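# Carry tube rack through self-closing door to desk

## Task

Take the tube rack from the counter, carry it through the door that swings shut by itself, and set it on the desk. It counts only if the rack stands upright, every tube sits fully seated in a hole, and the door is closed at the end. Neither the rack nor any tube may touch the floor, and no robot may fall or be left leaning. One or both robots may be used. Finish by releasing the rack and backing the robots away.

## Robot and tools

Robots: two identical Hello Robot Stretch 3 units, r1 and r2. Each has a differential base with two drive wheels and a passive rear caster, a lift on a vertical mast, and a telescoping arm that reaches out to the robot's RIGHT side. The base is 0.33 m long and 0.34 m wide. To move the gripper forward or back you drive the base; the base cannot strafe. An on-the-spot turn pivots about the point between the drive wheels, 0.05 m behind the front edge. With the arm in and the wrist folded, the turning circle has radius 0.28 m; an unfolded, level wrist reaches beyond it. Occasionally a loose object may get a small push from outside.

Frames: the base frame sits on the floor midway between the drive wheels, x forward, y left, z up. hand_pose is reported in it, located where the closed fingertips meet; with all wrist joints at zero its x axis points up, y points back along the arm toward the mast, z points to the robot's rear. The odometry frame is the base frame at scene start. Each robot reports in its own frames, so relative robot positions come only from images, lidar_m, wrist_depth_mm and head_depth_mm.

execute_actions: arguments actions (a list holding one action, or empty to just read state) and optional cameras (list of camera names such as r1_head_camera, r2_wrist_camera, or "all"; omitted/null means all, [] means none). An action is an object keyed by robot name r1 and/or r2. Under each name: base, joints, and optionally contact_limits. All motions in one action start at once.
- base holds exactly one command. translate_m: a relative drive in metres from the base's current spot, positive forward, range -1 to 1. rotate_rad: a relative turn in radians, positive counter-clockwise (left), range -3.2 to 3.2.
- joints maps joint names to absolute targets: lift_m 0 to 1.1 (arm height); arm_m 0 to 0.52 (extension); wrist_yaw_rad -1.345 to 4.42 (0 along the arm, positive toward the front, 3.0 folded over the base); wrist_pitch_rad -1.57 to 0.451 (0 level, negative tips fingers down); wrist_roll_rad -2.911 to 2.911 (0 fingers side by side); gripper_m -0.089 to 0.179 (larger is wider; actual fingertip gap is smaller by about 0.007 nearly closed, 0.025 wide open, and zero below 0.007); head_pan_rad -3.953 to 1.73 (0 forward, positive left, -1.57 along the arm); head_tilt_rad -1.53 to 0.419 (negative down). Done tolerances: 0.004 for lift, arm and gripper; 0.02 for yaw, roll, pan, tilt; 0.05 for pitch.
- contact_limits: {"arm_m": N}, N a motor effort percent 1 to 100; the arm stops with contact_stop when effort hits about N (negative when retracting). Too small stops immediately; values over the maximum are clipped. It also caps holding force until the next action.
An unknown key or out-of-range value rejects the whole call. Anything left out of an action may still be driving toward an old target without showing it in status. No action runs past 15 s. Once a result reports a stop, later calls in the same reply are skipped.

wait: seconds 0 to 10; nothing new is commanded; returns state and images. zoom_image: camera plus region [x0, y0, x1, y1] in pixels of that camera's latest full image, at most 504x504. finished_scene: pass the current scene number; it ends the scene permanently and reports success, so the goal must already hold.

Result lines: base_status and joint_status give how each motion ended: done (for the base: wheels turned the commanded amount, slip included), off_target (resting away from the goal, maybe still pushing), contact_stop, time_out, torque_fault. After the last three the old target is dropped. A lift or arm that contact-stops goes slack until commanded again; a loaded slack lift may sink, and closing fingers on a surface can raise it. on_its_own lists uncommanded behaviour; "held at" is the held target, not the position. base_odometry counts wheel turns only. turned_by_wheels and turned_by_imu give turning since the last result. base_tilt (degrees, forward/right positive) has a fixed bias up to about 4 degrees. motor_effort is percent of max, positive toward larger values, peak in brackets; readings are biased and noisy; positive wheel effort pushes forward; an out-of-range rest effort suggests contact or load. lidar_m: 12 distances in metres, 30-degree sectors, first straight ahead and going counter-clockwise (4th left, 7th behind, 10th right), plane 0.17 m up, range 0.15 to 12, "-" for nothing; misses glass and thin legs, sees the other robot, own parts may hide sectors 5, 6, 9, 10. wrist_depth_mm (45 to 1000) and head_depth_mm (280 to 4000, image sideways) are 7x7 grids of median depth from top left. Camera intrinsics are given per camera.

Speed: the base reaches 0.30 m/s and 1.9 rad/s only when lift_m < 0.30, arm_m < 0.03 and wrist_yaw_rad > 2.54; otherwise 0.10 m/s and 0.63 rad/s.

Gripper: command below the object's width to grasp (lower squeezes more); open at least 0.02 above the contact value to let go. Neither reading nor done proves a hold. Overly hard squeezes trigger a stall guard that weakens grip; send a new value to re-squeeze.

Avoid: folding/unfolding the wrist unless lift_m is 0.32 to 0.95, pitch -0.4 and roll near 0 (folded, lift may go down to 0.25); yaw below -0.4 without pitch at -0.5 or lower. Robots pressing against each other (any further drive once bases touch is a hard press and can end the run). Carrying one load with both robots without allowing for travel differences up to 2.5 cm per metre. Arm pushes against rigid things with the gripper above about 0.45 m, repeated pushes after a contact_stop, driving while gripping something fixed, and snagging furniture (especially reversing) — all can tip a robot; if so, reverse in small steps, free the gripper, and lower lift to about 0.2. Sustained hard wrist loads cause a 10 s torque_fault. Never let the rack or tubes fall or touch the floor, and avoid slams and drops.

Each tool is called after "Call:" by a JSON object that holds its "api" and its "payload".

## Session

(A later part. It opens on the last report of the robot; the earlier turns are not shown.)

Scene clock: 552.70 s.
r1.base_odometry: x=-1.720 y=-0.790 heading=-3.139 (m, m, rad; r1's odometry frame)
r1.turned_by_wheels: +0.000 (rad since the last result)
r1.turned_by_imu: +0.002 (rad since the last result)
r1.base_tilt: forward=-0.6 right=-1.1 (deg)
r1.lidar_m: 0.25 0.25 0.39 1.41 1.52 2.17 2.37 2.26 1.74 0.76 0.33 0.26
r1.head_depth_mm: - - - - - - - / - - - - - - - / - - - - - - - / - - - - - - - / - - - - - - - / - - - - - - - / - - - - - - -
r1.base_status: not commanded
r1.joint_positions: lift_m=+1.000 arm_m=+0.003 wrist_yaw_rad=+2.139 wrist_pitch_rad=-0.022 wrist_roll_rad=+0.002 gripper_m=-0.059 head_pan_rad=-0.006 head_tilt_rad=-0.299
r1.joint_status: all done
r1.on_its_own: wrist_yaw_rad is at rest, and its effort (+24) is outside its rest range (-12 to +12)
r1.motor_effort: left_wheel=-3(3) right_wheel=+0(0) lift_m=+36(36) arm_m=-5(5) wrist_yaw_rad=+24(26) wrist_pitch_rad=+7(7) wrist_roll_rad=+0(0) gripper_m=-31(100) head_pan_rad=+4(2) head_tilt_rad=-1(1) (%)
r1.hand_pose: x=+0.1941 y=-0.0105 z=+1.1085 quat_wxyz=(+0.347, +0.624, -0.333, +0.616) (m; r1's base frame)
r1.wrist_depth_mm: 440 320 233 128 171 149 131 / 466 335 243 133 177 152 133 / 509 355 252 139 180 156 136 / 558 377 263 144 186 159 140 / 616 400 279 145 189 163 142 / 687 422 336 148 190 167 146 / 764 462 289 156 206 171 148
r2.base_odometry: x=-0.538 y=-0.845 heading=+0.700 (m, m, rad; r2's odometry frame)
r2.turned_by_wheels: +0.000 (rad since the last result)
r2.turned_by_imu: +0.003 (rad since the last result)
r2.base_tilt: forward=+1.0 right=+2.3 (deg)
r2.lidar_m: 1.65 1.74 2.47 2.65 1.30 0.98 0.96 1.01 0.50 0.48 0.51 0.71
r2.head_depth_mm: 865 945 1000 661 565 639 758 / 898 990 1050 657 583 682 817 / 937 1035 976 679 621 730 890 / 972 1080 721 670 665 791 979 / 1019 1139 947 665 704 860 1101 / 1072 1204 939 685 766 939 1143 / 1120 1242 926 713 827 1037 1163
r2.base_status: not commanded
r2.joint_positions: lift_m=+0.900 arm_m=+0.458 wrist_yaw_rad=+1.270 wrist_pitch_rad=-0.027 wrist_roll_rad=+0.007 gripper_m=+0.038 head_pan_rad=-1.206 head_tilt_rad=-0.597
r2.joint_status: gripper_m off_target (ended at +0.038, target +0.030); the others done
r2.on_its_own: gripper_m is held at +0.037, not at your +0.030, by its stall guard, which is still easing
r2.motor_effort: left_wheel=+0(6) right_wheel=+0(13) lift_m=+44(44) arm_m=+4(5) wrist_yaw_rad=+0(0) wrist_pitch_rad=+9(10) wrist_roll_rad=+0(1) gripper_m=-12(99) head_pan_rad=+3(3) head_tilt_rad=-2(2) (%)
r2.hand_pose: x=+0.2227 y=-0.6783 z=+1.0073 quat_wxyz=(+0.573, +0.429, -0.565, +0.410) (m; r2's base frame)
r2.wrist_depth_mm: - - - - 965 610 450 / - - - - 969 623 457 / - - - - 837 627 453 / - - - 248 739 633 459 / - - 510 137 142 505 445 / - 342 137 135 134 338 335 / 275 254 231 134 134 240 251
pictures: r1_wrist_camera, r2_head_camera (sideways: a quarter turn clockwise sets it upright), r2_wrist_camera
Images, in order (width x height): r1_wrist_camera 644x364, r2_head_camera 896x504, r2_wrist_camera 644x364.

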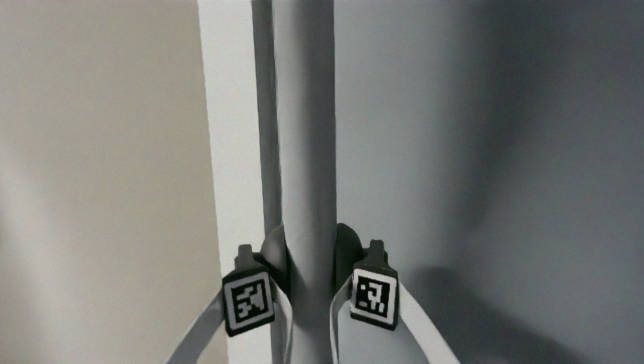

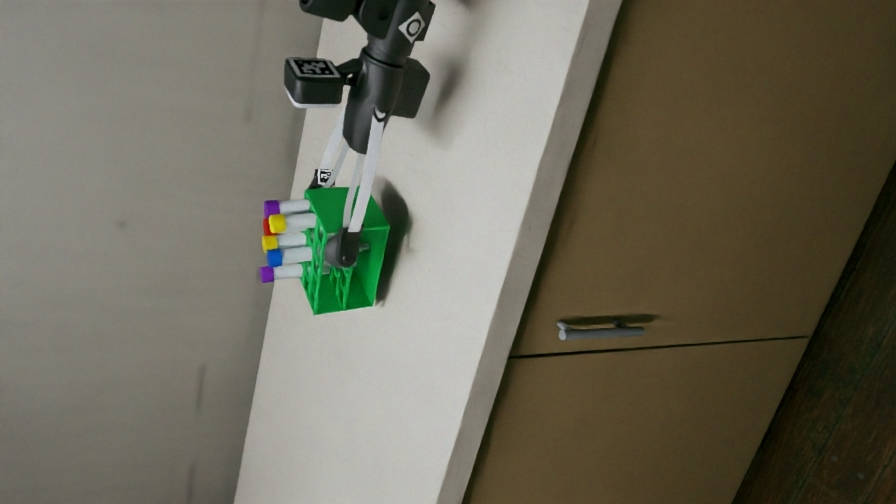

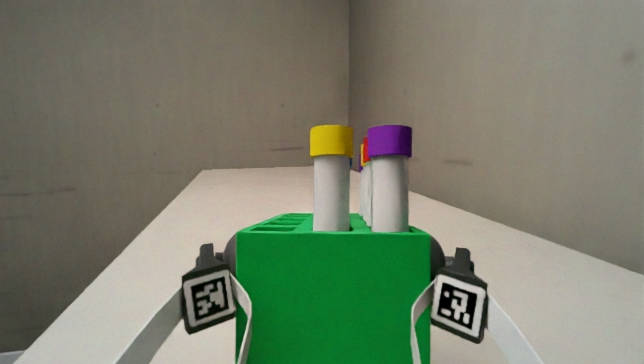

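Call:
{"api": "execute_actions", "payload": {"actions": [{"r1": {"base": {"translate_m": -0.15}, "joints": {"arm_m": 0.015, "wrist_yaw_rad": 2.14}}, "r2": {"joints": {"arm_m": 0.0}}}], "cameras": ["r1_wrist_camera", "r1_nav_camera"]}}

Scene clock: 581.63 s.
r1.base_odometry: x=-1.570 y=-0.790 heading=-3.139 (m, m, rad; r1's odometry frame)
r1.turned_by_wheels: +0.000 (rad since the last result)
r1.turned_by_imu: +0.001 (rad since the last result)
r1.base_tilt: forward=-0.7 right=-1.1 (deg)
r1.lidar_m: 0.25 0.41 0.62 1.48 1.53 2.19 2.22 2.25 1.74 1.21 0.39 0.26
r1.head_depth_mm: - - - - - - - / - - - - - - - / - - - - - - - / - - - - - - - / - - - - - - - / - - - - - 429 467 / 308 330 354 379 410 445 484
r1.base_status: done
r1.joint_positions: lift_m=+1.000 arm_m=+0.015 wrist_yaw_rad=+2.137 wrist_pitch_rad=-0.022 wrist_roll_rad=+0.002 gripper_m=-0.032 head_pan_rad=-0.006 head_tilt_rad=-0.299
r1.joint_status: all done
r1.on_its_own: gripper_m is held at -0.033, not at your -0.060, by its stall guard, which is not easing now
r1.motor_effort: left_wheel=+0(9) right_wheel=-1(11) lift_m=+36(36) arm_m=+5(8) wrist_yaw_rad=+3(22) wrist_pitch_rad=+8(7) wrist_roll_rad=+0(0) gripper_m=-21(21) head_pan_rad=+3(4) head_tilt_rad=-1(1) (%)
r1.hand_pose: x=+0.1944 y=-0.0224 z=+1.1085 quat_wxyz=(+0.347, +0.624, -0.333, +0.616) (m; r1's base frame)
r1.wrist_depth_mm: 828 589 463 130 177 160 145 / 893 602 474 134 181 164 149 / 939 655 487 139 186 167 152 / - 694 512 144 193 171 154 / - 723 551 146 196 176 159 / - 764 591 148 199 182 163 / - 836 572 197 212 186 166
r2.base_odometry: x=-0.538 y=-0.845 heading=+0.700 (m, m, rad; r2's odometry frame)
r2.turned_by_wheels: +0.000 (rad since the last result)
r2.turned_by_imu: +0.002 (rad since the last result)
r2.base_tilt: forward=+1.0 right=+2.3 (deg)
r2.lidar_m: 1.66 1.74 2.47 2.65 1.19 0.98 0.96 1.01 0.50 0.49 0.51 0.71
r2.head_depth_mm: 858 945 999 692 563 630 - / 896 990 986 684 580 685 789 / 945 1036 973 678 623 715 - / 977 1086 965 670 665 - - / 1025 1142 946 667 703 810 1110 / 1072 1196 932 685 709 924 1142 / 1119 1249 924 682 336 346 1157
r2.base_status: not commanded
r2.joint_positions: lift_m=+0.900 arm_m=+0.003 wrist_yaw_rad=+1.270 wrist_pitch_rad=-0.028 wrist_roll_rad=+0.007 gripper_m=+0.045 head_pan_rad=-1.206 head_tilt_rad=-0.597
r2.joint_status: all done
joint sent to its limit — the command would take r2.arm_m past its lower limit, so that joint was sent only as far as its limit.
r2.on_its_own: gripper_m is held at +0.044, not at your +0.030, by its stall guard, which is not easing now
r2.motor_effort: left_wheel=-1(0) right_wheel=+1(0) lift_m=+44(44) arm_m=-4(5) wrist_yaw_rad=-1(1) wrist_pitch_rad=+9(9) wrist_roll_rad=-1(0) gripper_m=-23(23) head_pan_rad=+4(3) head_tilt_rad=-2(2) (%)
r2.hand_pose: x=+0.2227 y=-0.2236 z=+1.0071 quat_wxyz=(+0.573, +0.429, -0.565, +0.410) (m; r2's base frame)
r2.wrist_depth_mm: - - - - - - 886 / - - - - - - 892 / - - - - - - 890 / - - - 249 732 - 879 / - - - 137 141 514 512 / - - 137 136 134 371 340 / - - - 134 134 384 282
pictures: r1_nav_camera (sideways: a quarter turn counterclockwise sets it upright), r1_wrist_camera
Images, in order (width x height): r1_nav_camera 672x504, r1_wrist_camera 644x364.

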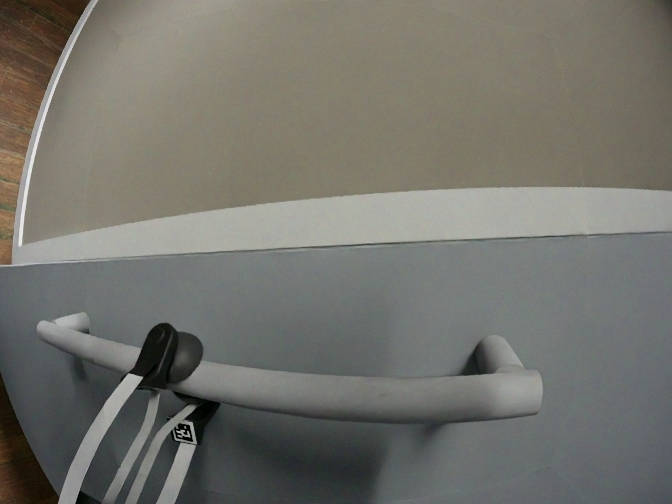

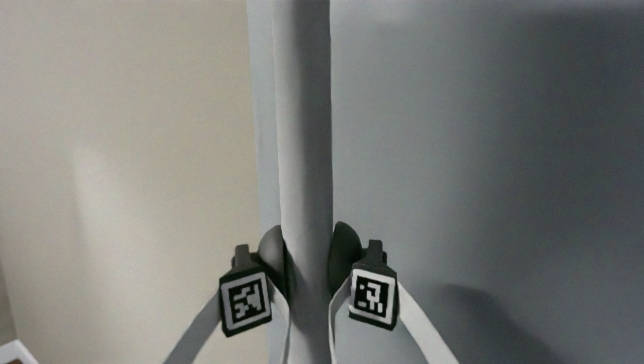

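Call:
{"api": "execute_actions", "payload": {"actions": [{"r1": {"base": {"translate_m": -0.23}, "joints": {"arm_m": 0.087}}, "r2": {"base": {"translate_m": -0.62}, "joints": {"wrist_yaw_rad": 1.57}}}], "cameras": ["r1_nav_camera", "r2_wrist_camera"]}}

Scene clock: 595.27 s.
r1.base_odometry: x=-1.340 y=-0.789 heading=-3.139 (m, m, rad; r1's odometry frame)
r1.turned_by_wheels: +0.000 (rad since the last result)
r1.turned_by_imu: +0.000 (rad since the last result)
r1.base_tilt: forward=-0.6 right=-1.0 (deg)
r1.lidar_m: 0.63 0.67 0.92 1.46 1.54 2.03 1.99 2.11 1.72 1.69 0.84 0.65
r1.head_depth_mm: 499 528 559 593 635 682 732 / 504 533 566 600 642 689 746 / 509 538 571 608 650 697 756 / 514 539 566 603 644 702 765 / 512 541 576 613 655 705 761 / 513 548 583 622 669 723 783 / 526 559 594 634 680 734 797
r1.base_status: done
r1.joint_positions: lift_m=+1.000 arm_m=+0.087 wrist_yaw_rad=+2.142 wrist_pitch_rad=-0.021 wrist_roll_rad=+0.002 gripper_m=-0.032 head_pan_rad=-0.006 head_tilt_rad=-0.299
r1.joint_status: all done
r1.on_its_own: gripper_m is held at -0.033, not at your -0.060, by its stall guard, which is not easing now
r1.motor_effort: left_wheel=+0(9) right_wheel=+0(13) lift_m=+36(36) arm_m=+4(13) wrist_yaw_rad=-3(87) wrist_pitch_rad=+7(7) wrist_roll_rad=+0(0) gripper_m=-12(25) head_pan_rad=+4(3) head_tilt_rad=-1(0) (%)
r1.hand_pose: x=+0.1937 y=-0.0933 z=+1.1088 quat_wxyz=(+0.345, +0.625, -0.332, +0.617) (m; r1's base frame)
r1.wrist_depth_mm: - 980 775 625 512 461 407 / - - 805 649 527 464 414 / 919 - 829 680 531 480 426 / - - 850 695 571 491 431 / - - 905 686 577 515 445 / - - - - 598 525 451 / - - 992 787 612 528 462
r2.base_odometry: x=-1.012 y=-1.245 heading=+0.700 (m, m, rad; r2's odometry frame)
r2.turned_by_wheels: +0.000 (rad since the last result)
r2.turned_by_imu: -0.002 (rad since the last result)
r2.base_tilt: forward=+1.0 right=+2.3 (deg)
r2.lidar_m: 1.97 2.40 0.92 1.16 0.47 0.35 0.34 0.36 0.51 1.08 0.58 0.69
r2.head_depth_mm: 842 923 1019 1138 1282 1421 - / 873 964 1070 1192 1357 1418 1228 / 911 1010 1127 1269 1457 1414 1239 / 951 1053 1017 1066 1297 1434 - / 992 1107 949 775 886 975 - / 1039 1170 934 685 754 922 - / 1097 1219 926 701 804 973 1169
r2.base_status: done
r2.joint_positions: lift_m=+0.900 arm_m=+0.003 wrist_yaw_rad=+1.568 wrist_pitch_rad=-0.028 wrist_roll_rad=+0.007 gripper_m=+0.045 head_pan_rad=-1.206 head_tilt_rad=-0.597
r2.joint_status: all done
r2.on_its_own: gripper_m is held at +0.044, not at your +0.030, by its stall guard, which is not easing now
r2.motor_effort: left_wheel=+0(6) right_wheel=+0(4) lift_m=+44(44) arm_m=-4(4) wrist_yaw_rad=+2(4) wrist_pitch_rad=+9(9) wrist_roll_rad=+0(0) gripper_m=-22(22) head_pan_rad=+3(3) head_tilt_rad=-2(3) (%)
r2.hand_pose: x=+0.2341 y=-0.1487 z=+1.0071 quat_wxyz=(+0.506, +0.508, -0.495, +0.491) (m; r2's base frame)
r2.wrist_depth_mm: - - - - - - - / - - - - - - - / - - - - - - - / - - - 203 986 - - / - - - 137 142 642 516 / - - 137 136 134 589 390 / - - - 135 133 577 403
pictures: r1_nav_camera (sideways: a quarter turn counterclockwise sets it upright), r2_wrist_camera
Images, in order (width x height): r1_nav_camera 672x504, r2_wrist_camera 644x364.

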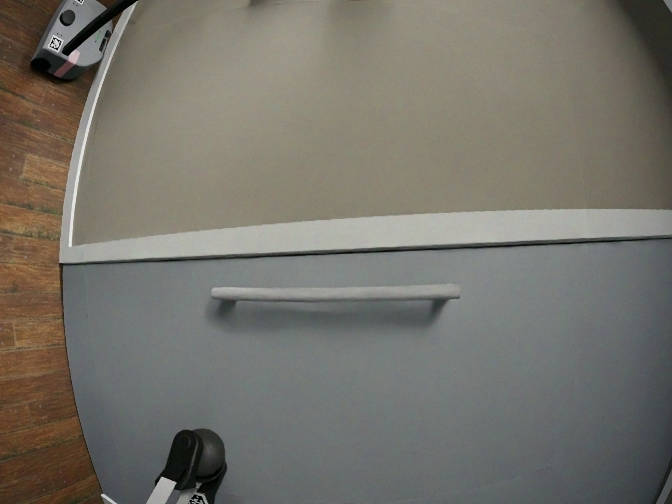

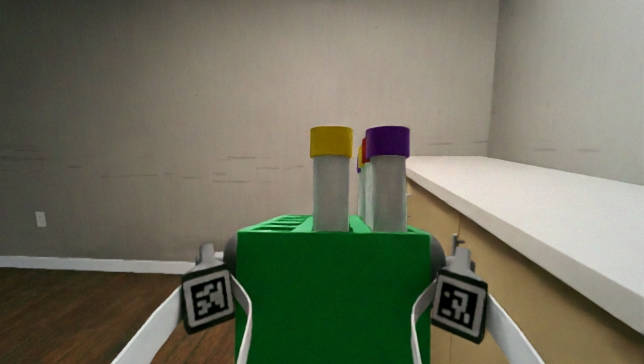

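Call:
{"api": "execute_actions", "payload": {"actions": [{"r1": {"base": {"translate_m": 0.35}, "joints": {"arm_m": 0.0, "gripper_m": 0.10, "wrist_yaw_rad": 2.10}}, "r2": {"base": {"rotate_rad": 1.57}}}], "cameras": ["r1_wrist_camera"]}}

Scene clock: 657.73 s.
r1.base_odometry: x=-1.690 y=-0.790 heading=-3.139 (m, m, rad; r1's odometry frame)
r1.turned_by_wheels: +0.000 (rad since the last result)
r1.turned_by_imu: +0.003 (rad since the last result)
r1.base_tilt: forward=-0.7 right=-1.0 (deg)
r1.lidar_m: 0.28 0.29 0.44 0.94 1.53 2.17 2.34 2.26 1.75 0.86 0.37 0.29
r1.head_depth_mm: - - - - - - 288 / - - - - - 284 299 / - - - - - - 304 / - - - - - 287 309 / - - - - - 289 311 / - - - - - 291 305 / - - - - - 285 301
r1.base_status: done
r1.joint_positions: lift_m=+1.000 arm_m=+0.003 wrist_yaw_rad=+2.103 wrist_pitch_rad=-0.021 wrist_roll_rad=+0.002 gripper_m=+0.100 head_pan_rad=-0.006 head_tilt_rad=-0.299
r1.joint_status: all done
joint sent to its limit — the command would take r1.arm_m past its lower limit, so that joint was sent only as far as its limit.
r1.motor_effort: left_wheel=+0(6) right_wheel=+0(5) lift_m=+36(36) arm_m=-5(5) wrist_yaw_rad=-3(4) wrist_pitch_rad=+7(7) wrist_roll_rad=+0(0) gripper_m=+0(82) head_pan_rad=+3(3) head_tilt_rad=-1(1) (%)
r1.hand_pose: x=+0.1990 y=-0.0184 z=+1.1088 quat_wxyz=(+0.358, +0.618, -0.344, +0.610) (m; r1's base frame)
r1.wrist_depth_mm: 452 350 263 216 198 174 155 / 489 363 269 222 205 178 157 / 517 386 282 230 209 182 160 / 568 400 291 237 215 185 164 / 613 429 300 245 222 192 168 / 673 498 307 250 242 194 171 / 765 484 349 261 232 194 175
r2.base_odometry: x=-1.012 y=-1.245 heading=+2.269 (m, m, rad; r2's odometry frame)
r2.turned_by_wheels: +1.570 (rad since the last result)
r2.turned_by_imu: +1.558 (rad since the last result)
r2.base_tilt: forward=+1.0 right=+2.3 (deg)
r2.lidar_m: 0.82 0.46 0.35 0.34 0.36 0.51 1.08 0.58 0.69 1.99 2.39 2.75
r2.head_depth_mm: 1803 1946 2158 2269 1767 1456 - / 1878 2049 2282 2269 1739 1412 1233 / 1953 2175 2378 2264 1718 1407 1242 / 2017 2276 2544 2228 1718 1468 - / 2095 2349 2631 2228 1721 1459 - / 2218 2473 2758 2179 1697 1382 - / 2356 2631 2850 2172 1691 1303 1165
r2.base_status: done
r2.joint_positions: lift_m=+0.900 arm_m=+0.003 wrist_yaw_rad=+1.569 wrist_pitch_rad=-0.028 wrist_roll_rad=+0.007 gripper_m=+0.045 head_pan_rad=-1.206 head_tilt_rad=-0.597
r2.joint_status: not commanded
r2.on_its_own: gripper_m is held at +0.044, not at your +0.030, by its stall guard, which is not easing now
r2.motor_effort: left_wheel=-4(9) right_wheel=+5(10) lift_m=+44(44) arm_m=-4(4) wrist_yaw_rad=+1(2) wrist_pitch_rad=+9(9) wrist_roll_rad=+0(0) gripper_m=-23(23) head_pan_rad=+3(4) head_tilt_rad=-2(2) (%)
r2.hand_pose: x=+0.2341 y=-0.1485 z=+1.0071 quat_wxyz=(+0.506, +0.508, -0.495, +0.491) (m; r2's base frame)
r2.wrist_depth_mm: 525 744 - - - - - / 532 752 - 713 - - - / 535 754 - - - - - / 537 755 - 246 - - - / 535 769 - 137 142 - - / 540 766 137 136 134 - - / 533 718 - 135 133 - -
pictures: r1_wrist_camera
Images, in order (width x height): r1_wrist_camera 644x364.

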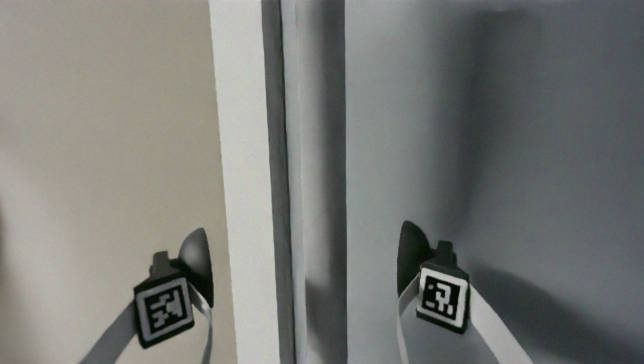

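Call:
{"api": "execute_actions", "payload": {"actions": [{"r1": {"base": {"translate_m": 0.03}, "joints": {"wrist_yaw_rad": 2.16, "gripper_m": 0.075}}, "r2": {"base": {"translate_m": 0.3}, "joints": {"head_pan_rad": 0.0, "head_tilt_rad": -0.3}}}], "cameras": ["r1_wrist_camera"]}}

Call:
{"api": "execute_actions", "payload": {"actions": [{"r1": {"joints": {"gripper_m": -0.06}}}], "cameras": ["r1_wrist_camera", "r2_nav_camera"]}}

Scene clock: 668.23 s.
r1.base_odometry: x=-1.720 y=-0.790 heading=-3.139 (m, m, rad; r1's odometry frame)
r1.turned_by_wheels: +0.000 (rad since the last result)
r1.turned_by_imu: +0.001 (rad since the last result)
r1.base_tilt: forward=-0.7 right=-1.2 (deg)
r1.lidar_m: 0.25 0.26 0.39 0.63 1.53 2.18 2.37 2.27 1.75 0.77 0.33 0.26
r1.head_depth_mm: - - - - - - - / - - - - - - - / - - - - - - - / - - - - - - - / - - - - - - - / - - - - - - - / - - - - - - -
r1.base_status: done
r1.joint_positions: lift_m=+1.000 arm_m=+0.003 wrist_yaw_rad=+2.157 wrist_pitch_rad=-0.021 wrist_roll_rad=+0.002 gripper_m=+0.075 head_pan_rad=-0.006 head_tilt_rad=-0.299
r1.joint_status: all done
r1.motor_effort: left_wheel=+0(7) right_wheel=+0(4) lift_m=+36(36) arm_m=-5(5) wrist_yaw_rad=+3(5) wrist_pitch_rad=+7(7) wrist_roll_rad=+0(0) gripper_m=+0(77) head_pan_rad=+4(3) head_tilt_rad=-1(1) (%)
r1.hand_pose: x=+0.1917 y=-0.0067 z=+1.1088 quat_wxyz=(+0.341, +0.627, -0.328, +0.619) (m; r1's base frame)
r1.wrist_depth_mm: 466 336 240 132 176 153 134 / 503 352 248 137 181 156 136 / 580 372 259 142 186 158 139 / 601 395 270 146 191 163 142 / 680 421 272 151 191 168 145 / 726 464 270 157 - 171 148 / 844 511 300 161 210 173 151
r2.base_odometry: x=-1.205 y=-1.015 heading=+2.269 (m, m, rad; r2's odometry frame)
r2.turned_by_wheels: +0.000 (rad since the last result)
r2.turned_by_imu: +0.002 (rad since the last result)
r2.base_tilt: forward=+1.1 right=+2.3 (deg)
r2.lidar_m: 0.52 0.45 0.34 0.33 0.34 0.49 1.21 0.84 1.12 2.29 2.40 2.44
r2.head_depth_mm: 1970 2099 2224 2376 2456 1853 361 / 1974 2103 462 2399 2486 1835 1299 / 1979 2099 461 2377 2466 1823 1435 / 1995 435 451 492 537 589 642 / 1682 547 573 1835 2214 1808 1408 / 1158 1195 1231 1209 1377 1445 1355 / 815 842 867 833 915 956 982
r2.base_status: done
r2.joint_positions: lift_m=+0.900 arm_m=+0.003 wrist_yaw_rad=+1.569 wrist_pitch_rad=-0.028 wrist_roll_rad=+0.007 gripper_m=+0.045 head_pan_rad=-0.007 head_tilt_rad=-0.310
r2.joint_status: all done
r2.on_its_own: gripper_m is held at +0.044, not at your +0.030, by its stall guard, which is not easing now
r2.motor_effort: left_wheel=-4(5) right_wheel=+5(10) lift_m=+44(44) arm_m=-4(4) wrist_yaw_rad=+3(0) wrist_pitch_rad=+10(9) wrist_roll_rad=+0(0) gripper_m=-23(23) head_pan_rad=+4(58) head_tilt_rad=+7(34) (%)
r2.hand_pose: x=+0.2341 y=-0.1485 z=+1.0071 quat_wxyz=(+0.506, +0.508, -0.495, +0.491) (m; r2's base frame)
r2.wrist_depth_mm: 497 723 406 416 - - - / 501 726 669 - - - - / 506 654 681 - - - - / 501 684 - 247 - - - / 511 691 996 137 142 - - / 515 744 137 136 135 - - / 524 700 - 135 134 - -
pictures: r1_wrist_camera
Images, in order (width x height): r1_wrist_camera 644x364.

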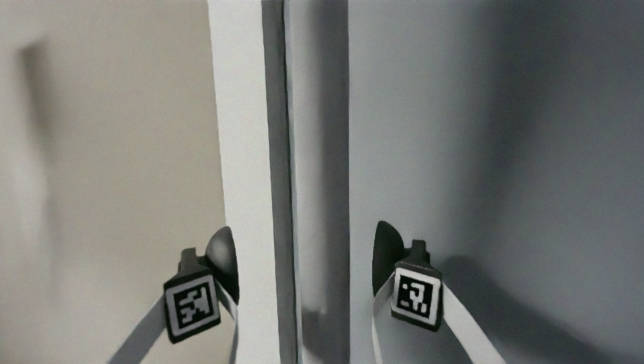

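Scene clock: 670.07 s.
r1.base_odometry: x=-1.720 y=-0.790 heading=-3.139 (m, m, rad; r1's odometry frame)
r1.turned_by_wheels: +0.000 (rad since the last result)
r1.turned_by_imu: +0.000 (rad since the last result)
r1.base_tilt: forward=-0.6 right=-1.1 (deg)
r1.lidar_m: 0.25 0.26 0.39 0.64 1.52 2.17 2.37 2.27 1.75 0.77 0.33 0.26
r1.head_depth_mm: - - - - - - - / - - - - - - - / - - - - - - - / - - - - - - - / - - - - - - - / - - - - - - - / - - - - - - -
r1.base_status: not commanded
r1.joint_positions: lift_m=+1.000 arm_m=+0.003 wrist_yaw_rad=+2.140 wrist_pitch_rad=-0.021 wrist_roll_rad=+0.002 gripper_m=-0.059 head_pan_rad=-0.006 head_tilt_rad=-0.299
r1.joint_status: all done
r1.on_its_own: wrist_yaw_rad is at rest, and its effort (+24) is outside its rest range (-12 to +12)
r1.motor_effort: left_wheel=-3(3) right_wheel=+0(0) lift_m=+36(36) arm_m=-5(5) wrist_yaw_rad=+24(25) wrist_pitch_rad=+7(7) wrist_roll_rad=+0(0) gripper_m=-31(100) head_pan_rad=+3(3) head_tilt_rad=-1(1) (%)
r1.hand_pose: x=+0.1941 y=-0.0104 z=+1.1088 quat_wxyz=(+0.346, +0.624, -0.333, +0.616) (m; r1's base frame)
r1.wrist_depth_mm: 434 319 232 129 171 149 132 / 464 336 241 133 176 152 134 / 494 358 252 139 179 155 136 / 561 381 260 144 186 159 139 / 614 396 276 144 190 163 142 / 677 425 340 148 190 166 146 / 758 453 292 157 205 171 149
r2.base_odometry: x=-1.205 y=-1.015 heading=+2.269 (m, m, rad; r2's odometry frame)
r2.turned_by_wheels: +0.000 (rad since the last result)
r2.turned_by_imu: +0.000 (rad since the last result)
r2.base_tilt: forward=+1.0 right=+2.3 (deg)
r2.lidar_m: 0.52 0.45 0.34 0.33 0.34 0.49 1.21 0.84 1.12 2.29 2.40 2.44
r2.head_depth_mm: 1982 2121 2214 2391 2461 1852 361 / 1974 2107 461 2385 2486 1836 1309 / 1962 2094 461 2405 2472 1831 1424 / 1971 435 451 491 538 590 643 / 1662 548 572 1844 2209 1803 1420 / 1154 1191 1237 1198 1375 1443 1349 / 811 837 862 677 909 943 975
r2.base_status: not commanded
r2.joint_positions: lift_m=+0.900 arm_m=+0.003 wrist_yaw_rad=+1.569 wrist_pitch_rad=-0.028 wrist_roll_rad=+0.007 gripper_m=+0.045 head_pan_rad=-0.007 head_tilt_rad=-0.310
r2.joint_status: not commanded
r2.on_its_own: gripper_m is held at +0.044, not at your +0.030, by its stall guard, which is not easing now
r2.motor_effort: left_wheel=-4(4) right_wheel=+5(5) lift_m=+44(44) arm_m=-4(4) wrist_yaw_rad=+2(3) wrist_pitch_rad=+9(9) wrist_roll_rad=+0(0) gripper_m=-24(23) head_pan_rad=+4(4) head_tilt_rad=+6(6) (%)
r2.hand_pose: x=+0.2341 y=-0.1485 z=+1.0071 quat_wxyz=(+0.506, +0.508, -0.495, +0.491) (m; r2's base frame)
r2.wrist_depth_mm: 501 731 411 418 - - - / 500 721 660 - - - - / 504 657 690 - - - - / 507 703 - 246 - - - / 510 702 - 137 143 - - / 509 745 137 136 134 - - / 519 689 - 134 133 - -
pictures: r1_wrist_camera, r2_nav_camera (sideways: a quarter turn counterclockwise sets it upright)
Images, in order (width x height): r1_wrist_camera 644x364, r2_nav_camera 672x504.

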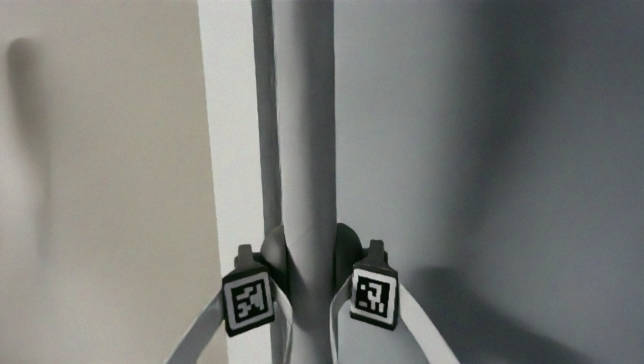

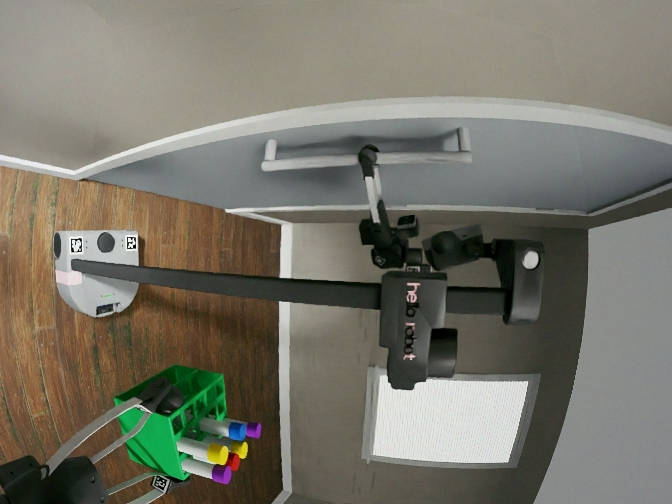

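Call:
{"api": "execute_actions", "payload": {"actions": [{"r1": {"base": {"translate_m": -0.15}, "joints": {"arm_m": 0.012, "wrist_yaw_rad": 2.14}}}], "cameras": []}}

Call:
{"api": "execute_actions", "payload": {"actions": [{"r1": {"base": {"translate_m": -0.10}, "joints": {"arm_m": 0.028}}}], "cameras": ["r1_wrist_camera"]}}

Scene clock: 683.40 s.
r1.base_odometry: x=-1.570 y=-0.790 heading=-3.139 (m, m, rad; r1's odometry frame)
r1.turned_by_wheels: +0.000 (rad since the last result)
r1.turned_by_imu: +0.001 (rad since the last result)
r1.base_tilt: forward=-0.6 right=-1.0 (deg)
r1.lidar_m: 0.25 0.41 0.62 0.65 1.53 2.19 2.22 2.25 1.74 1.21 0.39 0.27
r1.head_depth_mm: - - - - - - - / - - - - - - - / - - - - - - - / - - - - - - - / - - - - - - - / - - - - - 428 467 / 308 331 353 378 409 445 483
r1.base_status: done
r1.joint_positions: lift_m=+1.000 arm_m=+0.012 wrist_yaw_rad=+2.130 wrist_pitch_rad=-0.021 wrist_roll_rad=+0.002 gripper_m=-0.032 head_pan_rad=-0.006 head_tilt_rad=-0.299
r1.joint_status: all done
r1.on_its_own: gripper_m is held at -0.033, not at your -0.060, by its stall guard, which is not easing now
r1.motor_effort: left_wheel=-1(9) right_wheel=-1(11) lift_m=+36(36) arm_m=+4(7) wrist_yaw_rad=+11(23) wrist_pitch_rad=+7(7) wrist_roll_rad=+0(0) gripper_m=-22(21) head_pan_rad=+3(4) head_tilt_rad=-2(1) (%)
r1.hand_pose: x=+0.1953 y=-0.0209 z=+1.1088 quat_wxyz=(+0.349, +0.623, -0.336, +0.615) (m; r1's base frame)
r1.wrist_depth_mm: 813 573 454 131 177 159 146 / 843 598 470 134 182 163 149 / 930 646 485 140 187 169 152 / 954 665 508 146 192 173 156 / - 715 542 146 198 178 160 / - 756 597 149 200 181 163 / - 825 557 158 214 186 169
r2.base_odometry: x=-1.205 y=-1.015 heading=+2.269 (m, m, rad; r2's odometry frame)
r2.turned_by_wheels: +0.000 (rad since the last result)
r2.turned_by_imu: +0.001 (rad since the last result)
r2.base_tilt: forward=+1.0 right=+2.3 (deg)
r2.lidar_m: 0.63 0.44 0.34 0.33 0.35 0.49 1.21 0.84 1.12 2.29 2.41 0.55
r2.head_depth_mm: 1960 439 462 482 2442 1861 361 / 1952 515 746 2333 560 592 605 / 1990 568 598 2351 2491 1822 1429 / 1992 2094 2237 2389 2510 1800 1418 / 1953 2067 2214 2141 2228 1797 1400 / 790 794 811 815 822 827 831 / 491 522 2252 2380 2291 1705 1398
r2.base_status: not commanded
r2.joint_positions: lift_m=+0.900 arm_m=+0.003 wrist_yaw_rad=+1.569 wrist_pitch_rad=-0.028 wrist_roll_rad=+0.007 gripper_m=+0.045 head_pan_rad=-0.007 head_tilt_rad=-0.310
r2.joint_status: not commanded
r2.on_its_own: gripper_m is held at +0.044, not at your +0.030, by its stall guard, which is not easing now
r2.motor_effort: left_wheel=-4(4) right_wheel=+5(4) lift_m=+44(44) arm_m=-5(4) wrist_yaw_rad=+1(1) wrist_pitch_rad=+9(9) wrist_roll_rad=+0(1) gripper_m=-23(23) head_pan_rad=+4(4) head_tilt_rad=+6(6) (%)
r2.hand_pose: x=+0.2341 y=-0.1485 z=+1.0071 quat_wxyz=(+0.506, +0.508, -0.495, +0.491) (m; r2's base frame)
r2.wrist_depth_mm: 505 633 - 505 409 - - / 502 622 - 709 - - - / 504 - 818 667 - - - / 507 - - 247 - - - / 510 - 666 137 143 - - / 514 - 137 135 134 - - / 517 - 680 135 133 - -
pictures: none
No camera images: the call's "cameras" was empty. Leave "cameras" out to get every camera's image.

Scene clock: 685.40 s.
r1.base_odometry: x=-1.470 y=-0.790 heading=-3.139 (m, m, rad; r1's odometry frame)
r1.turned_by_wheels: +0.000 (rad since the last result)
r1.turned_by_imu: +0.000 (rad since the last result)
r1.base_tilt: forward=-0.6 right=-1.1 (deg)
r1.lidar_m: 0.25 0.53 0.67 1.47 1.53 2.16 2.12 2.24 1.73 1.52 0.44 0.27
r1.head_depth_mm: - - - - - - 286 / - - - - - - - / - - - - - - - / - - - - - - - / - - - - - - - / - 422 445 480 518 557 606 / 407 434 462 493 527 570 620
r1.base_status: done
r1.joint_positions: lift_m=+1.000 arm_m=+0.028 wrist_yaw_rad=+2.121 wrist_pitch_rad=-0.021 wrist_roll_rad=+0.002 gripper_m=-0.032 head_pan_rad=-0.006 head_tilt_rad=-0.299
r1.joint_status: all done
r1.on_its_own: gripper_m is held at -0.033, not at your -0.060, by its stall guard, which is not easing now; wrist_yaw_rad is at rest, and its effort (+23) is outside its rest range (-12 to +12)
r1.motor_effort: left_wheel=-3(8) right_wheel=-1(10) lift_m=+36(36) arm_m=+3(9) wrist_yaw_rad=+23(23) wrist_pitch_rad=+7(7) wrist_roll_rad=+0(0) gripper_m=-22(22) head_pan_rad=+4(3) head_tilt_rad=-2(1) (%)
r1.hand_pose: x=+0.1966 y=-0.0391 z=+1.1087 quat_wxyz=(+0.352, +0.621, -0.339, +0.613) (m; r1's base frame)
r1.wrist_depth_mm: 885 724 570 134 183 170 158 / 967 763 613 139 188 174 162 / 963 833 641 143 196 180 166 / - 882 652 147 199 185 171 / - 892 693 148 207 189 175 / - 941 759 152 209 195 179 / - - 743 163 222 201 183
r2.base_odometry: x=-1.205 y=-1.015 heading=+2.269 (m, m, rad; r2's odometry frame)
r2.turned_by_wheels: +0.000 (rad since the last result)
r2.turned_by_imu: +0.000 (rad since the last result)
r2.base_tilt: forward=+1.0 right=+2.3 (deg)
r2.lidar_m: 0.62 0.45 0.34 0.33 0.34 0.49 1.21 0.84 1.12 2.29 2.41 0.59
r2.head_depth_mm: 1983 546 697 2349 2453 1647 362 / 2007 2078 793 2400 2477 1825 1315 / 1987 2097 2232 2393 2435 1847 1436 / 1994 2087 2212 2354 2379 1818 1425 / 506 538 573 619 745 828 924 / 1325 1413 1517 1624 1773 1717 1407 / 2028 2125 2289 2429 2432 1759 1381
r2.base_status: not commanded
r2.joint_positions: lift_m=+0.900 arm_m=+0.003 wrist_yaw_rad=+1.569 wrist_pitch_rad=-0.028 wrist_roll_rad=+0.007 gripper_m=+0.045 head_pan_rad=-0.007 head_tilt_rad=-0.310
r2.joint_status: not commanded
r2.on_its_own: gripper_m is held at +0.044, not at your +0.030, by its stall guard, which is not easing now
r2.motor_effort: left_wheel=-4(4) right_wheel=+5(4) lift_m=+44(44) arm_m=-4(4) wrist_yaw_rad=+1(2) wrist_pitch_rad=+9(9) wrist_roll_rad=+0(0) gripper_m=-23(23) head_pan_rad=+4(4) head_tilt_rad=+7(6) (%)
r2.hand_pose: x=+0.2341 y=-0.1485 z=+1.0071 quat_wxyz=(+0.506, +0.508, -0.495, +0.491) (m; r2's base frame)
r2.wrist_depth_mm: 498 - 690 - 413 413 - / 502 - 666 - 467 - - / 500 - - 707 447 - - / 509 - 992 246 458 - - / 512 - 585 137 143 - - / 507 - 137 136 134 - - / 517 - 616 134 134 - -
pictures: r1_wrist_camera
Images, in order (width x height): r1_wrist_camera 644x364.

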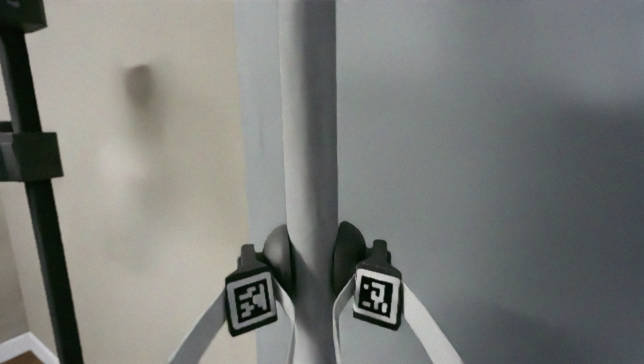

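Call:
{"api": "execute_actions", "payload": {"actions": [{"r1": {"base": {"translate_m": -0.075}, "joints": {"arm_m": 0.058, "wrist_yaw_rad": 2.12}}}], "cameras": []}}

Call:
{"api": "execute_actions", "payload": {"actions": [{"r1": {"base": {"translate_m": -0.07}, "joints": {"arm_m": 0.09}}}], "cameras": ["r1_wrist_camera"]}}

Scene clock: 693.57 s.
r1.base_odometry: x=-1.395 y=-0.790 heading=-3.139 (m, m, rad; r1's odometry frame)
r1.turned_by_wheels: +0.000 (rad since the last result)
r1.turned_by_imu: +0.000 (rad since the last result)
r1.base_tilt: forward=-0.6 right=-1.2 (deg)
r1.lidar_m: 0.24 0.61 0.70 1.47 1.54 2.09 2.05 2.18 1.73 1.69 0.47 0.27
r1.head_depth_mm: - - - - - - - / - - - - - - - / - - - - - - - / - - - - - - - / - - - - - 639 686 / 463 493 524 562 602 653 711 / 477 506 538 573 616 664 721
r1.base_status: done
r1.joint_positions: lift_m=+1.000 arm_m=+0.058 wrist_yaw_rad=+2.128 wrist_pitch_rad=-0.022 wrist_roll_rad=+0.002 gripper_m=-0.032 head_pan_rad=-0.006 head_tilt_rad=-0.299
r1.joint_status: all done
r1.on_its_own: gripper_m is held at -0.033, not at your -0.060, by its stall guard, which is not easing now
r1.motor_effort: left_wheel=+2(7) right_wheel=-3(10) lift_m=+36(36) arm_m=+6(8) wrist_yaw_rad=-9(27) wrist_pitch_rad=+7(7) wrist_roll_rad=+0(0) gripper_m=-19(22) head_pan_rad=+3(3) head_tilt_rad=+0(1) (%)
r1.hand_pose: x=+0.1957 y=-0.0674 z=+1.1087 quat_wxyz=(+0.350, +0.622, -0.337, +0.614) (m; r1's base frame)
r1.wrist_depth_mm: 679 899 213 136 187 177 167 / - 921 222 140 193 182 172 / 742 983 228 143 198 186 176 / 766 - 761 147 204 191 180 / - - 838 151 210 196 186 / - - 948 154 215 204 191 / - - 862 162 227 208 195
r2.base_odometry: x=-1.205 y=-1.015 heading=+2.269 (m, m, rad; r2's odometry frame)
r2.turned_by_wheels: +0.000 (rad since the last result)
r2.turned_by_imu: +0.001 (rad since the last result)
r2.base_tilt: forward=+1.0 right=+2.3 (deg)
r2.lidar_m: 0.64 0.44 0.34 0.33 0.34 0.49 1.21 0.84 1.12 2.29 2.40 0.63
r2.head_depth_mm: 1971 2088 818 2396 2439 1857 361 / 2010 2100 2196 2396 2430 1854 1317 / 1972 2091 2229 2313 2399 1836 1422 / 535 558 594 644 682 758 813 / 786 827 875 921 984 1042 1121 / 1331 1423 1515 1636 1785 1727 1395 / 2018 2149 2267 2414 2408 1773 1394
r2.base_status: not commanded
r2.joint_positions: lift_m=+0.900 arm_m=+0.003 wrist_yaw_rad=+1.569 wrist_pitch_rad=-0.028 wrist_roll_rad=+0.007 gripper_m=+0.045 head_pan_rad=-0.007 head_tilt_rad=-0.310
r2.joint_status: not commanded
r2.on_its_own: gripper_m is held at +0.044, not at your +0.030, by its stall guard, which is not easing now
r2.motor_effort: left_wheel=-4(5) right_wheel=+5(4) lift_m=+44(44) arm_m=-4(4) wrist_yaw_rad=+1(3) wrist_pitch_rad=+9(9) wrist_roll_rad=+0(0) gripper_m=-23(24) head_pan_rad=+4(4) head_tilt_rad=+6(6) (%)
r2.hand_pose: x=+0.2341 y=-0.1485 z=+1.0071 quat_wxyz=(+0.506, +0.508, -0.495, +0.491) (m; r2's base frame)
r2.wrist_depth_mm: 499 - - - 552 408 - / 501 - - - 774 446 - / 504 - - 717 - - - / 511 - - 246 - - - / 512 - - 137 142 - - / 515 - 137 136 134 - - / 519 - - 135 134 - -
pictures: none
No camera images: the call's "cameras" was empty. Leave "cameras" out to get every camera's image.

Scene clock: 695.27 s.
r1.base_odometry: x=-1.325 y=-0.789 heading=-3.139 (m, m, rad; r1's odometry frame)
r1.turned_by_wheels: +0.000 (rad since the last result)
r1.turned_by_imu: +0.000 (rad since the last result)
r1.base_tilt: forward=-0.6 right=-1.1 (deg)
r1.lidar_m: 0.22 0.69 0.73 1.47 1.55 2.02 1.98 2.10 1.71 1.68 0.51 0.26
r1.head_depth_mm: - - - - - - - / - - - - - - - / - - - - - - - / - - - - - - - / 529 560 594 631 674 724 785 / 531 562 599 639 690 742 805 / 541 573 610 651 697 752 816
r1.base_status: done
r1.joint_positions: lift_m=+1.000 arm_m=+0.089 wrist_yaw_rad=+2.137 wrist_pitch_rad=-0.022 wrist_roll_rad=+0.002 gripper_m=-0.032 head_pan_rad=-0.006 head_tilt_rad=-0.299
r1.joint_status: all done
r1.on_its_own: gripper_m is held at -0.033, not at your -0.060, by its stall guard, which is not easing now; wrist_yaw_rad is at rest, and its effort (-20) is outside its rest range (-12 to +12)
r1.motor_effort: left_wheel=+4(6) right_wheel=-4(11) lift_m=+36(36) arm_m=+7(9) wrist_yaw_rad=-20(40) wrist_pitch_rad=+7(7) wrist_roll_rad=+0(0) gripper_m=-20(23) head_pan_rad=+4(3) head_tilt_rad=-1(1) (%)
r1.hand_pose: x=+0.1944 y=-0.0973 z=+1.1086 quat_wxyz=(+0.347, +0.624, -0.334, +0.616) (m; r1's base frame)
r1.wrist_depth_mm: 683 960 209 141 191 183 176 / 697 - 216 143 197 189 180 / - - 225 147 203 193 186 / - - 233 150 209 201 192 / - - 963 151 213 204 197 / 451 - - 154 222 212 201 / - - 255 237 229 218 208
r2.base_odometry: x=-1.205 y=-1.015 heading=+2.269 (m, m, rad; r2's odometry frame)
r2.turned_by_wheels: +0.000 (rad since the last result)
r2.turned_by_imu: +0.000 (rad since the last result)
r2.base_tilt: forward=+1.0 right=+2.3 (deg)
r2.lidar_m: 0.67 0.45 0.34 0.33 0.34 0.49 1.21 0.84 1.12 2.29 2.41 0.67
r2.head_depth_mm: 1971 2096 2171 2369 2478 1852 362 / 1959 2099 2210 2397 2504 1839 1305 / 573 594 618 668 720 1635 1342 / 718 746 776 811 847 891 941 / 956 1003 1060 1129 1202 1279 1327 / 1318 1425 1517 1631 1751 1718 1391 / 2002 2124 2272 2425 2395 1774 1395
r2.base_status: not commanded
r2.joint_positions: lift_m=+0.900 arm_m=+0.003 wrist_yaw_rad=+1.569 wrist_pitch_rad=-0.028 wrist_roll_rad=+0.007 gripper_m=+0.045 head_pan_rad=-0.007 head_tilt_rad=-0.310
r2.joint_status: not commanded
r2.on_its_own: gripper_m is held at +0.044, not at your +0.030, by its stall guard, which is not easing now
r2.motor_effort: left_wheel=-4(4) right_wheel=+5(4) lift_m=+44(44) arm_m=-4(4) wrist_yaw_rad=+1(1) wrist_pitch_rad=+9(9) wrist_roll_rad=-1(0) gripper_m=-23(23) head_pan_rad=+4(4) head_tilt_rad=+6(6) (%)
r2.hand_pose: x=+0.2341 y=-0.1485 z=+1.0071 quat_wxyz=(+0.506, +0.508, -0.495, +0.491) (m; r2's base frame)
r2.wrist_depth_mm: 496 - - 687 - 434 409 / 502 - - 716 - 471 - / 507 - - 635 819 - - / 502 - - 247 - - - / 516 - - 137 142 - - / 518 - 137 136 134 511 - / 521 - - 134 134 - -
pictures: r1_wrist_camera
Images, in order (width x height): r1_wrist_camera 644x364.

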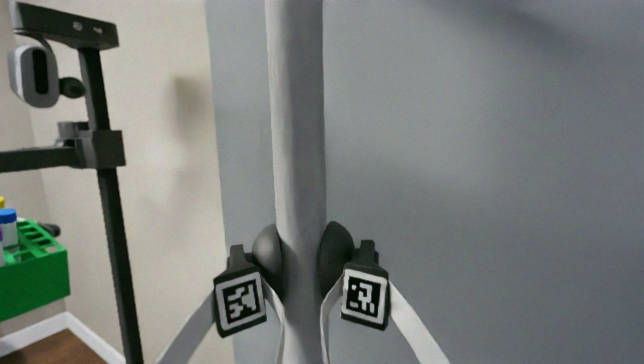

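Call:
{"api": "execute_actions", "payload": {"actions": [{"r1": {"base": {"translate_m": -0.065}, "joints": {"arm_m": 0.105, "wrist_yaw_rad": 2.13}}}], "cameras": []}}

Call:
{"api": "execute_actions", "payload": {"actions": [{"r1": {"base": {"translate_m": -0.06}, "joints": {"arm_m": 0.138}}}], "cameras": ["r1_wrist_camera"]}}

Scene clock: 705.60 s.
r1.base_odometry: x=-1.260 y=-0.789 heading=-3.139 (m, m, rad; r1's odometry frame)
r1.turned_by_wheels: +0.000 (rad since the last result)
r1.turned_by_imu: +0.000 (rad since the last result)
r1.base_tilt: forward=-0.7 right=-1.0 (deg)
r1.lidar_m: 0.23 0.76 0.76 1.47 1.55 1.95 1.91 2.04 1.71 1.68 0.55 0.25
r1.head_depth_mm: - - - - - - - / - - - - - - - / - - - - - - - / 2430 2589 2713 2873 2546 1863 1429 / 581 618 656 697 745 805 873 / 591 623 667 711 764 819 889 / 598 635 675 719 770 833 905
r1.base_status: done
r1.joint_positions: lift_m=+1.000 arm_m=+0.105 wrist_yaw_rad=+2.109 wrist_pitch_rad=-0.022 wrist_roll_rad=+0.002 gripper_m=-0.032 head_pan_rad=-0.006 head_tilt_rad=-0.299
r1.joint_status: wrist_yaw_rad off_target (ended at +2.109, target +2.130); the others done
r1.on_its_own: gripper_m is held at -0.033, not at your -0.060, by its stall guard, which is not easing now; wrist_yaw_rad is at rest, and its effort (+25) is outside its rest range (-12 to +12)
r1.motor_effort: left_wheel=-2(1) right_wheel=-3(10) lift_m=+36(36) arm_m=+3(9) wrist_yaw_rad=+25(25) wrist_pitch_rad=+7(7) wrist_roll_rad=+0(0) gripper_m=-21(22) head_pan_rad=+4(3) head_tilt_rad=+0(1) (%)
r1.hand_pose: x=+0.1982 y=-0.1187 z=+1.1086 quat_wxyz=(+0.356, +0.619, -0.342, +0.611) (m; r1's base frame)
r1.wrist_depth_mm: - - 206 138 200 195 193 / 768 - 213 143 205 201 197 / - - 219 148 211 205 203 / - - 225 152 217 211 210 / 487 - 236 153 223 219 215 / 500 - - 156 228 226 222 / - - 253 240 239 234 228
r2.base_odometry: x=-1.205 y=-1.015 heading=+2.269 (m, m, rad; r2's odometry frame)
r2.turned_by_wheels: +0.000 (rad since the last result)
r2.turned_by_imu: +0.001 (rad since the last result)
r2.base_tilt: forward=+1.0 right=+2.3 (deg)
r2.lidar_m: 0.71 0.45 0.34 0.33 0.34 0.49 1.22 0.84 1.12 2.28 2.40 0.71
r2.head_depth_mm: 1977 2087 2212 2380 2458 1842 361 / 580 607 646 699 2292 1830 1313 / 677 702 727 754 788 821 894 / 819 852 892 936 985 1036 1092 / 1033 1092 1153 1226 1311 1403 1357 / 1331 1416 1523 1634 1766 1766 1399 / 2006 2140 2281 2426 2421 1756 1392
r2.base_status: not commanded
r2.joint_positions: lift_m=+0.900 arm_m=+0.003 wrist_yaw_rad=+1.569 wrist_pitch_rad=-0.028 wrist_roll_rad=+0.007 gripper_m=+0.045 head_pan_rad=-0.007 head_tilt_rad=-0.310
r2.joint_status: not commanded
r2.on_its_own: gripper_m is held at +0.044, not at your +0.030, by its stall guard, which is not easing now
r2.motor_effort: left_wheel=-4(4) right_wheel=+4(5) lift_m=+44(44) arm_m=-4(4) wrist_yaw_rad=+2(1) wrist_pitch_rad=+9(9) wrist_roll_rad=+0(0) gripper_m=-23(23) head_pan_rad=+4(5) head_tilt_rad=+6(6) (%)
r2.hand_pose: x=+0.2341 y=-0.1485 z=+1.0071 quat_wxyz=(+0.506, +0.508, -0.495, +0.491) (m; r2's base frame)
r2.wrist_depth_mm: 500 - - 679 - 546 411 / 507 - - 697 - 812 450 / 507 - - 697 810 - - / 513 - - 246 - - - / 514 - - 137 142 - - / 511 - 137 136 134 - - / 519 - - 135 133 - -
pictures: none
No camera images: the call's "cameras" was empty. Leave "cameras" out to get every camera's image.

Scene clock: 707.17 s.
r1.base_odometry: x=-1.200 y=-0.789 heading=-3.139 (m, m, rad; r1's odometry frame)
r1.turned_by_wheels: +0.000 (rad since the last result)
r1.turned_by_imu: +0.000 (rad since the last result)
r1.base_tilt: forward=-0.6 right=-1.0 (deg)
r1.lidar_m: 0.23 0.82 0.80 1.48 1.55 1.89 1.85 1.97 1.71 1.68 0.59 0.23
r1.head_depth_mm: - - - - - - - / 2437 2579 2689 - - - - / 2475 2607 2682 2912 2539 1858 1467 / 2466 2590 2724 2919 2407 1796 1427 / 633 671 713 761 815 877 952 / 647 684 727 776 831 895 970 / 652 690 733 783 841 909 983
r1.base_status: done
r1.joint_positions: lift_m=+1.000 arm_m=+0.138 wrist_yaw_rad=+2.107 wrist_pitch_rad=-0.022 wrist_roll_rad=+0.002 gripper_m=-0.032 head_pan_rad=-0.006 head_tilt_rad=-0.299
r1.joint_status: all done
r1.on_its_own: gripper_m is held at -0.033, not at your -0.060, by its stall guard, which is not easing now; wrist_yaw_rad is at rest, and its effort (+28) is outside its rest range (-12 to +12)
r1.motor_effort: left_wheel=-1(7) right_wheel=-3(12) lift_m=+36(36) arm_m=+4(5) wrist_yaw_rad=+28(28) wrist_pitch_rad=+7(7) wrist_roll_rad=+0(0) gripper_m=-22(22) head_pan_rad=+3(3) head_tilt_rad=-2(0) (%)
r1.hand_pose: x=+0.1985 y=-0.1522 z=+1.1086 quat_wxyz=(+0.357, +0.619, -0.343, +0.610) (m; r1's base frame)
r1.wrist_depth_mm: - - 204 140 203 205 205 / - - 210 145 208 210 210 / - - 215 148 216 217 215 / 662 - 225 153 224 223 224 / 538 - 232 153 231 231 232 / - - - 157 239 236 239 / - - 246 243 244 248 243
r2.base_odometry: x=-1.205 y=-1.015 heading=+2.269 (m, m, rad; r2's odometry frame)
r2.turned_by_wheels: +0.000 (rad since the last result)
r2.turned_by_imu: +0.000 (rad since the last result)
r2.base_tilt: forward=+1.0 right=+2.3 (deg)
r2.lidar_m: 0.78 0.45 0.34 0.33 0.35 0.49 1.21 0.84 1.12 2.28 0.76 0.75
r2.head_depth_mm: 599 637 2171 2386 2477 1835 361 / 666 691 712 738 782 852 859 / 767 799 829 867 902 942 992 / 900 940 986 1033 1089 1155 1217 / 1094 1152 1219 1306 1384 1478 1409 / 1326 1429 1524 1634 1775 1783 1411 / 2009 2151 2297 2433 2413 1773 1395
r2.base_status: not commanded
r2.joint_positions: lift_m=+0.900 arm_m=+0.003 wrist_yaw_rad=+1.569 wrist_pitch_rad=-0.028 wrist_roll_rad=+0.007 gripper_m=+0.045 head_pan_rad=-0.007 head_tilt_rad=-0.310
r2.joint_status: not commanded
r2.on_its_own: gripper_m is held at +0.044, not at your +0.030, by its stall guard, which is not easing now
r2.motor_effort: left_wheel=-4(4) right_wheel=+5(4) lift_m=+44(44) arm_m=-4(4) wrist_yaw_rad=+1(1) wrist_pitch_rad=+9(9) wrist_roll_rad=-1(0) gripper_m=-23(24) head_pan_rad=+4(4) head_tilt_rad=+7(6) (%)
r2.hand_pose: x=+0.2341 y=-0.1485 z=+1.0071 quat_wxyz=(+0.506, +0.508, -0.495, +0.491) (m; r2's base frame)
r2.wrist_depth_mm: 501 - - 782 - 595 433 / 499 - - 806 - 875 457 / 506 - - 755 819 - - / 502 - - 248 - - - / 513 - - 137 142 - - / 510 - 137 135 134 - - / 515 - - 135 133 - -
pictures: r1_wrist_camera
Images, in order (width x height): r1_wrist_camera 644x364.

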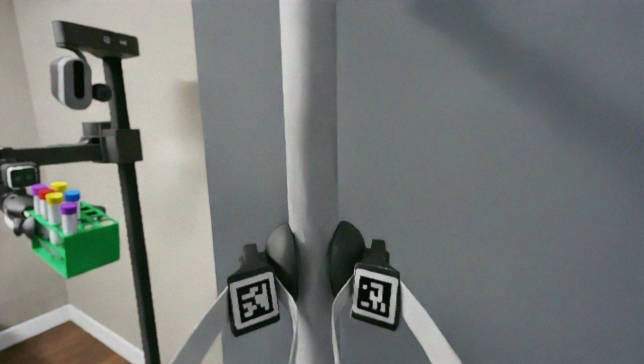

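Call:
{"api": "execute_actions", "payload": {"actions": [{"r1": {"joints": {"arm_m": 0.155, "wrist_yaw_rad": 2.12}}}], "cameras": []}}

Scene clock: 719.03 s.
r1.base_odometry: x=-1.200 y=-0.789 heading=-3.139 (m, m, rad; r1's odometry frame)
r1.turned_by_wheels: +0.000 (rad since the last result)
r1.turned_by_imu: +0.001 (rad since the last result)
r1.base_tilt: forward=-0.7 right=-1.0 (deg)
r1.lidar_m: 0.23 0.82 0.80 1.47 1.55 1.89 1.85 1.97 1.71 1.68 0.57 0.22
r1.head_depth_mm: - - - - - - - / 2427 2571 2676 2900 2695 - - / 2458 2602 2681 2922 2551 1857 1469 / 2463 2614 2723 2944 2421 1791 1424 / 635 671 714 763 815 873 950 / 647 684 728 777 828 895 971 / 653 693 735 785 841 906 987
r1.base_status: not commanded
r1.joint_positions: lift_m=+1.000 arm_m=+0.154 wrist_yaw_rad=+2.131 wrist_pitch_rad=-0.022 wrist_roll_rad=+0.002 gripper_m=-0.032 head_pan_rad=-0.006 head_tilt_rad=-0.299
r1.joint_status: all done
r1.on_its_own: gripper_m is held at -0.033, not at your -0.060, by its stall guard, which is not easing now; wrist_yaw_rad is at rest, and its effort (-13) is outside its rest range (-12 to +12)
r1.motor_effort: left_wheel=+2(2) right_wheel=-5(6) lift_m=+36(36) arm_m=+7(7) wrist_yaw_rad=-13(16) wrist_pitch_rad=+7(7) wrist_roll_rad=+0(0) gripper_m=-19(20) head_pan_rad=+3(3) head_tilt_rad=-1(1) (%)
r1.hand_pose: x=+0.1952 y=-0.1636 z=+1.1086 quat_wxyz=(+0.349, +0.623, -0.335, +0.615) (m; r1's base frame)
r1.wrist_depth_mm: - - 205 202 203 203 201 / - - 212 148 209 209 208 / - - 219 151 219 215 214 / 710 - 226 154 222 221 220 / 580 - 232 154 230 227 228 / - - - 158 234 236 233 / - - 248 243 245 243 240
r2.base_odometry: x=-1.205 y=-1.015 heading=+2.269 (m, m, rad; r2's odometry frame)
r2.turned_by_wheels: +0.000 (rad since the last result)
r2.turned_by_imu: +0.001 (rad since the last result)
r2.base_tilt: forward=+1.0 right=+2.2 (deg)
r2.lidar_m: 0.79 0.45 0.34 0.33 0.35 0.49 1.21 0.84 1.12 2.29 0.76 0.75
r2.head_depth_mm: 608 642 2135 2345 2453 1862 361 / 677 701 721 749 790 855 863 / 777 809 843 876 910 955 1002 / 911 951 995 1040 1105 1170 1239 / 1094 1154 1232 1307 1393 1502 1405 / 1331 1434 1523 1634 1797 1798 1401 / 2024 2117 2301 2435 2437 1778 1398
r2.base_status: not commanded
r2.joint_positions: lift_m=+0.900 arm_m=+0.003 wrist_yaw_rad=+1.569 wrist_pitch_rad=-0.028 wrist_roll_rad=+0.007 gripper_m=+0.045 head_pan_rad=-0.007 head_tilt_rad=-0.310
r2.joint_status: not commanded
r2.on_its_own: gripper_m is held at +0.044, not at your +0.030, by its stall guard, which is not easing now
r2.motor_effort: left_wheel=-4(4) right_wheel=+5(4) lift_m=+44(44) arm_m=-4(4) wrist_yaw_rad=+3(1) wrist_pitch_rad=+10(9) wrist_roll_rad=+0(1) gripper_m=-23(23) head_pan_rad=+4(4) head_tilt_rad=+6(6) (%)
r2.hand_pose: x=+0.2341 y=-0.1485 z=+1.0071 quat_wxyz=(+0.506, +0.508, -0.495, +0.491) (m; r2's base frame)
r2.wrist_depth_mm: 502 - - 818 - 600 436 / 503 - - 835 - - 459 / 505 - - 772 815 - - / 503 - - 246 - - - / 511 - - 137 142 - - / 512 - 137 136 134 - - / 522 - - 135 134 - -
pictures: none
No camera images: the call's "cameras" was empty. Leave "cameras" out to get every camera's image.


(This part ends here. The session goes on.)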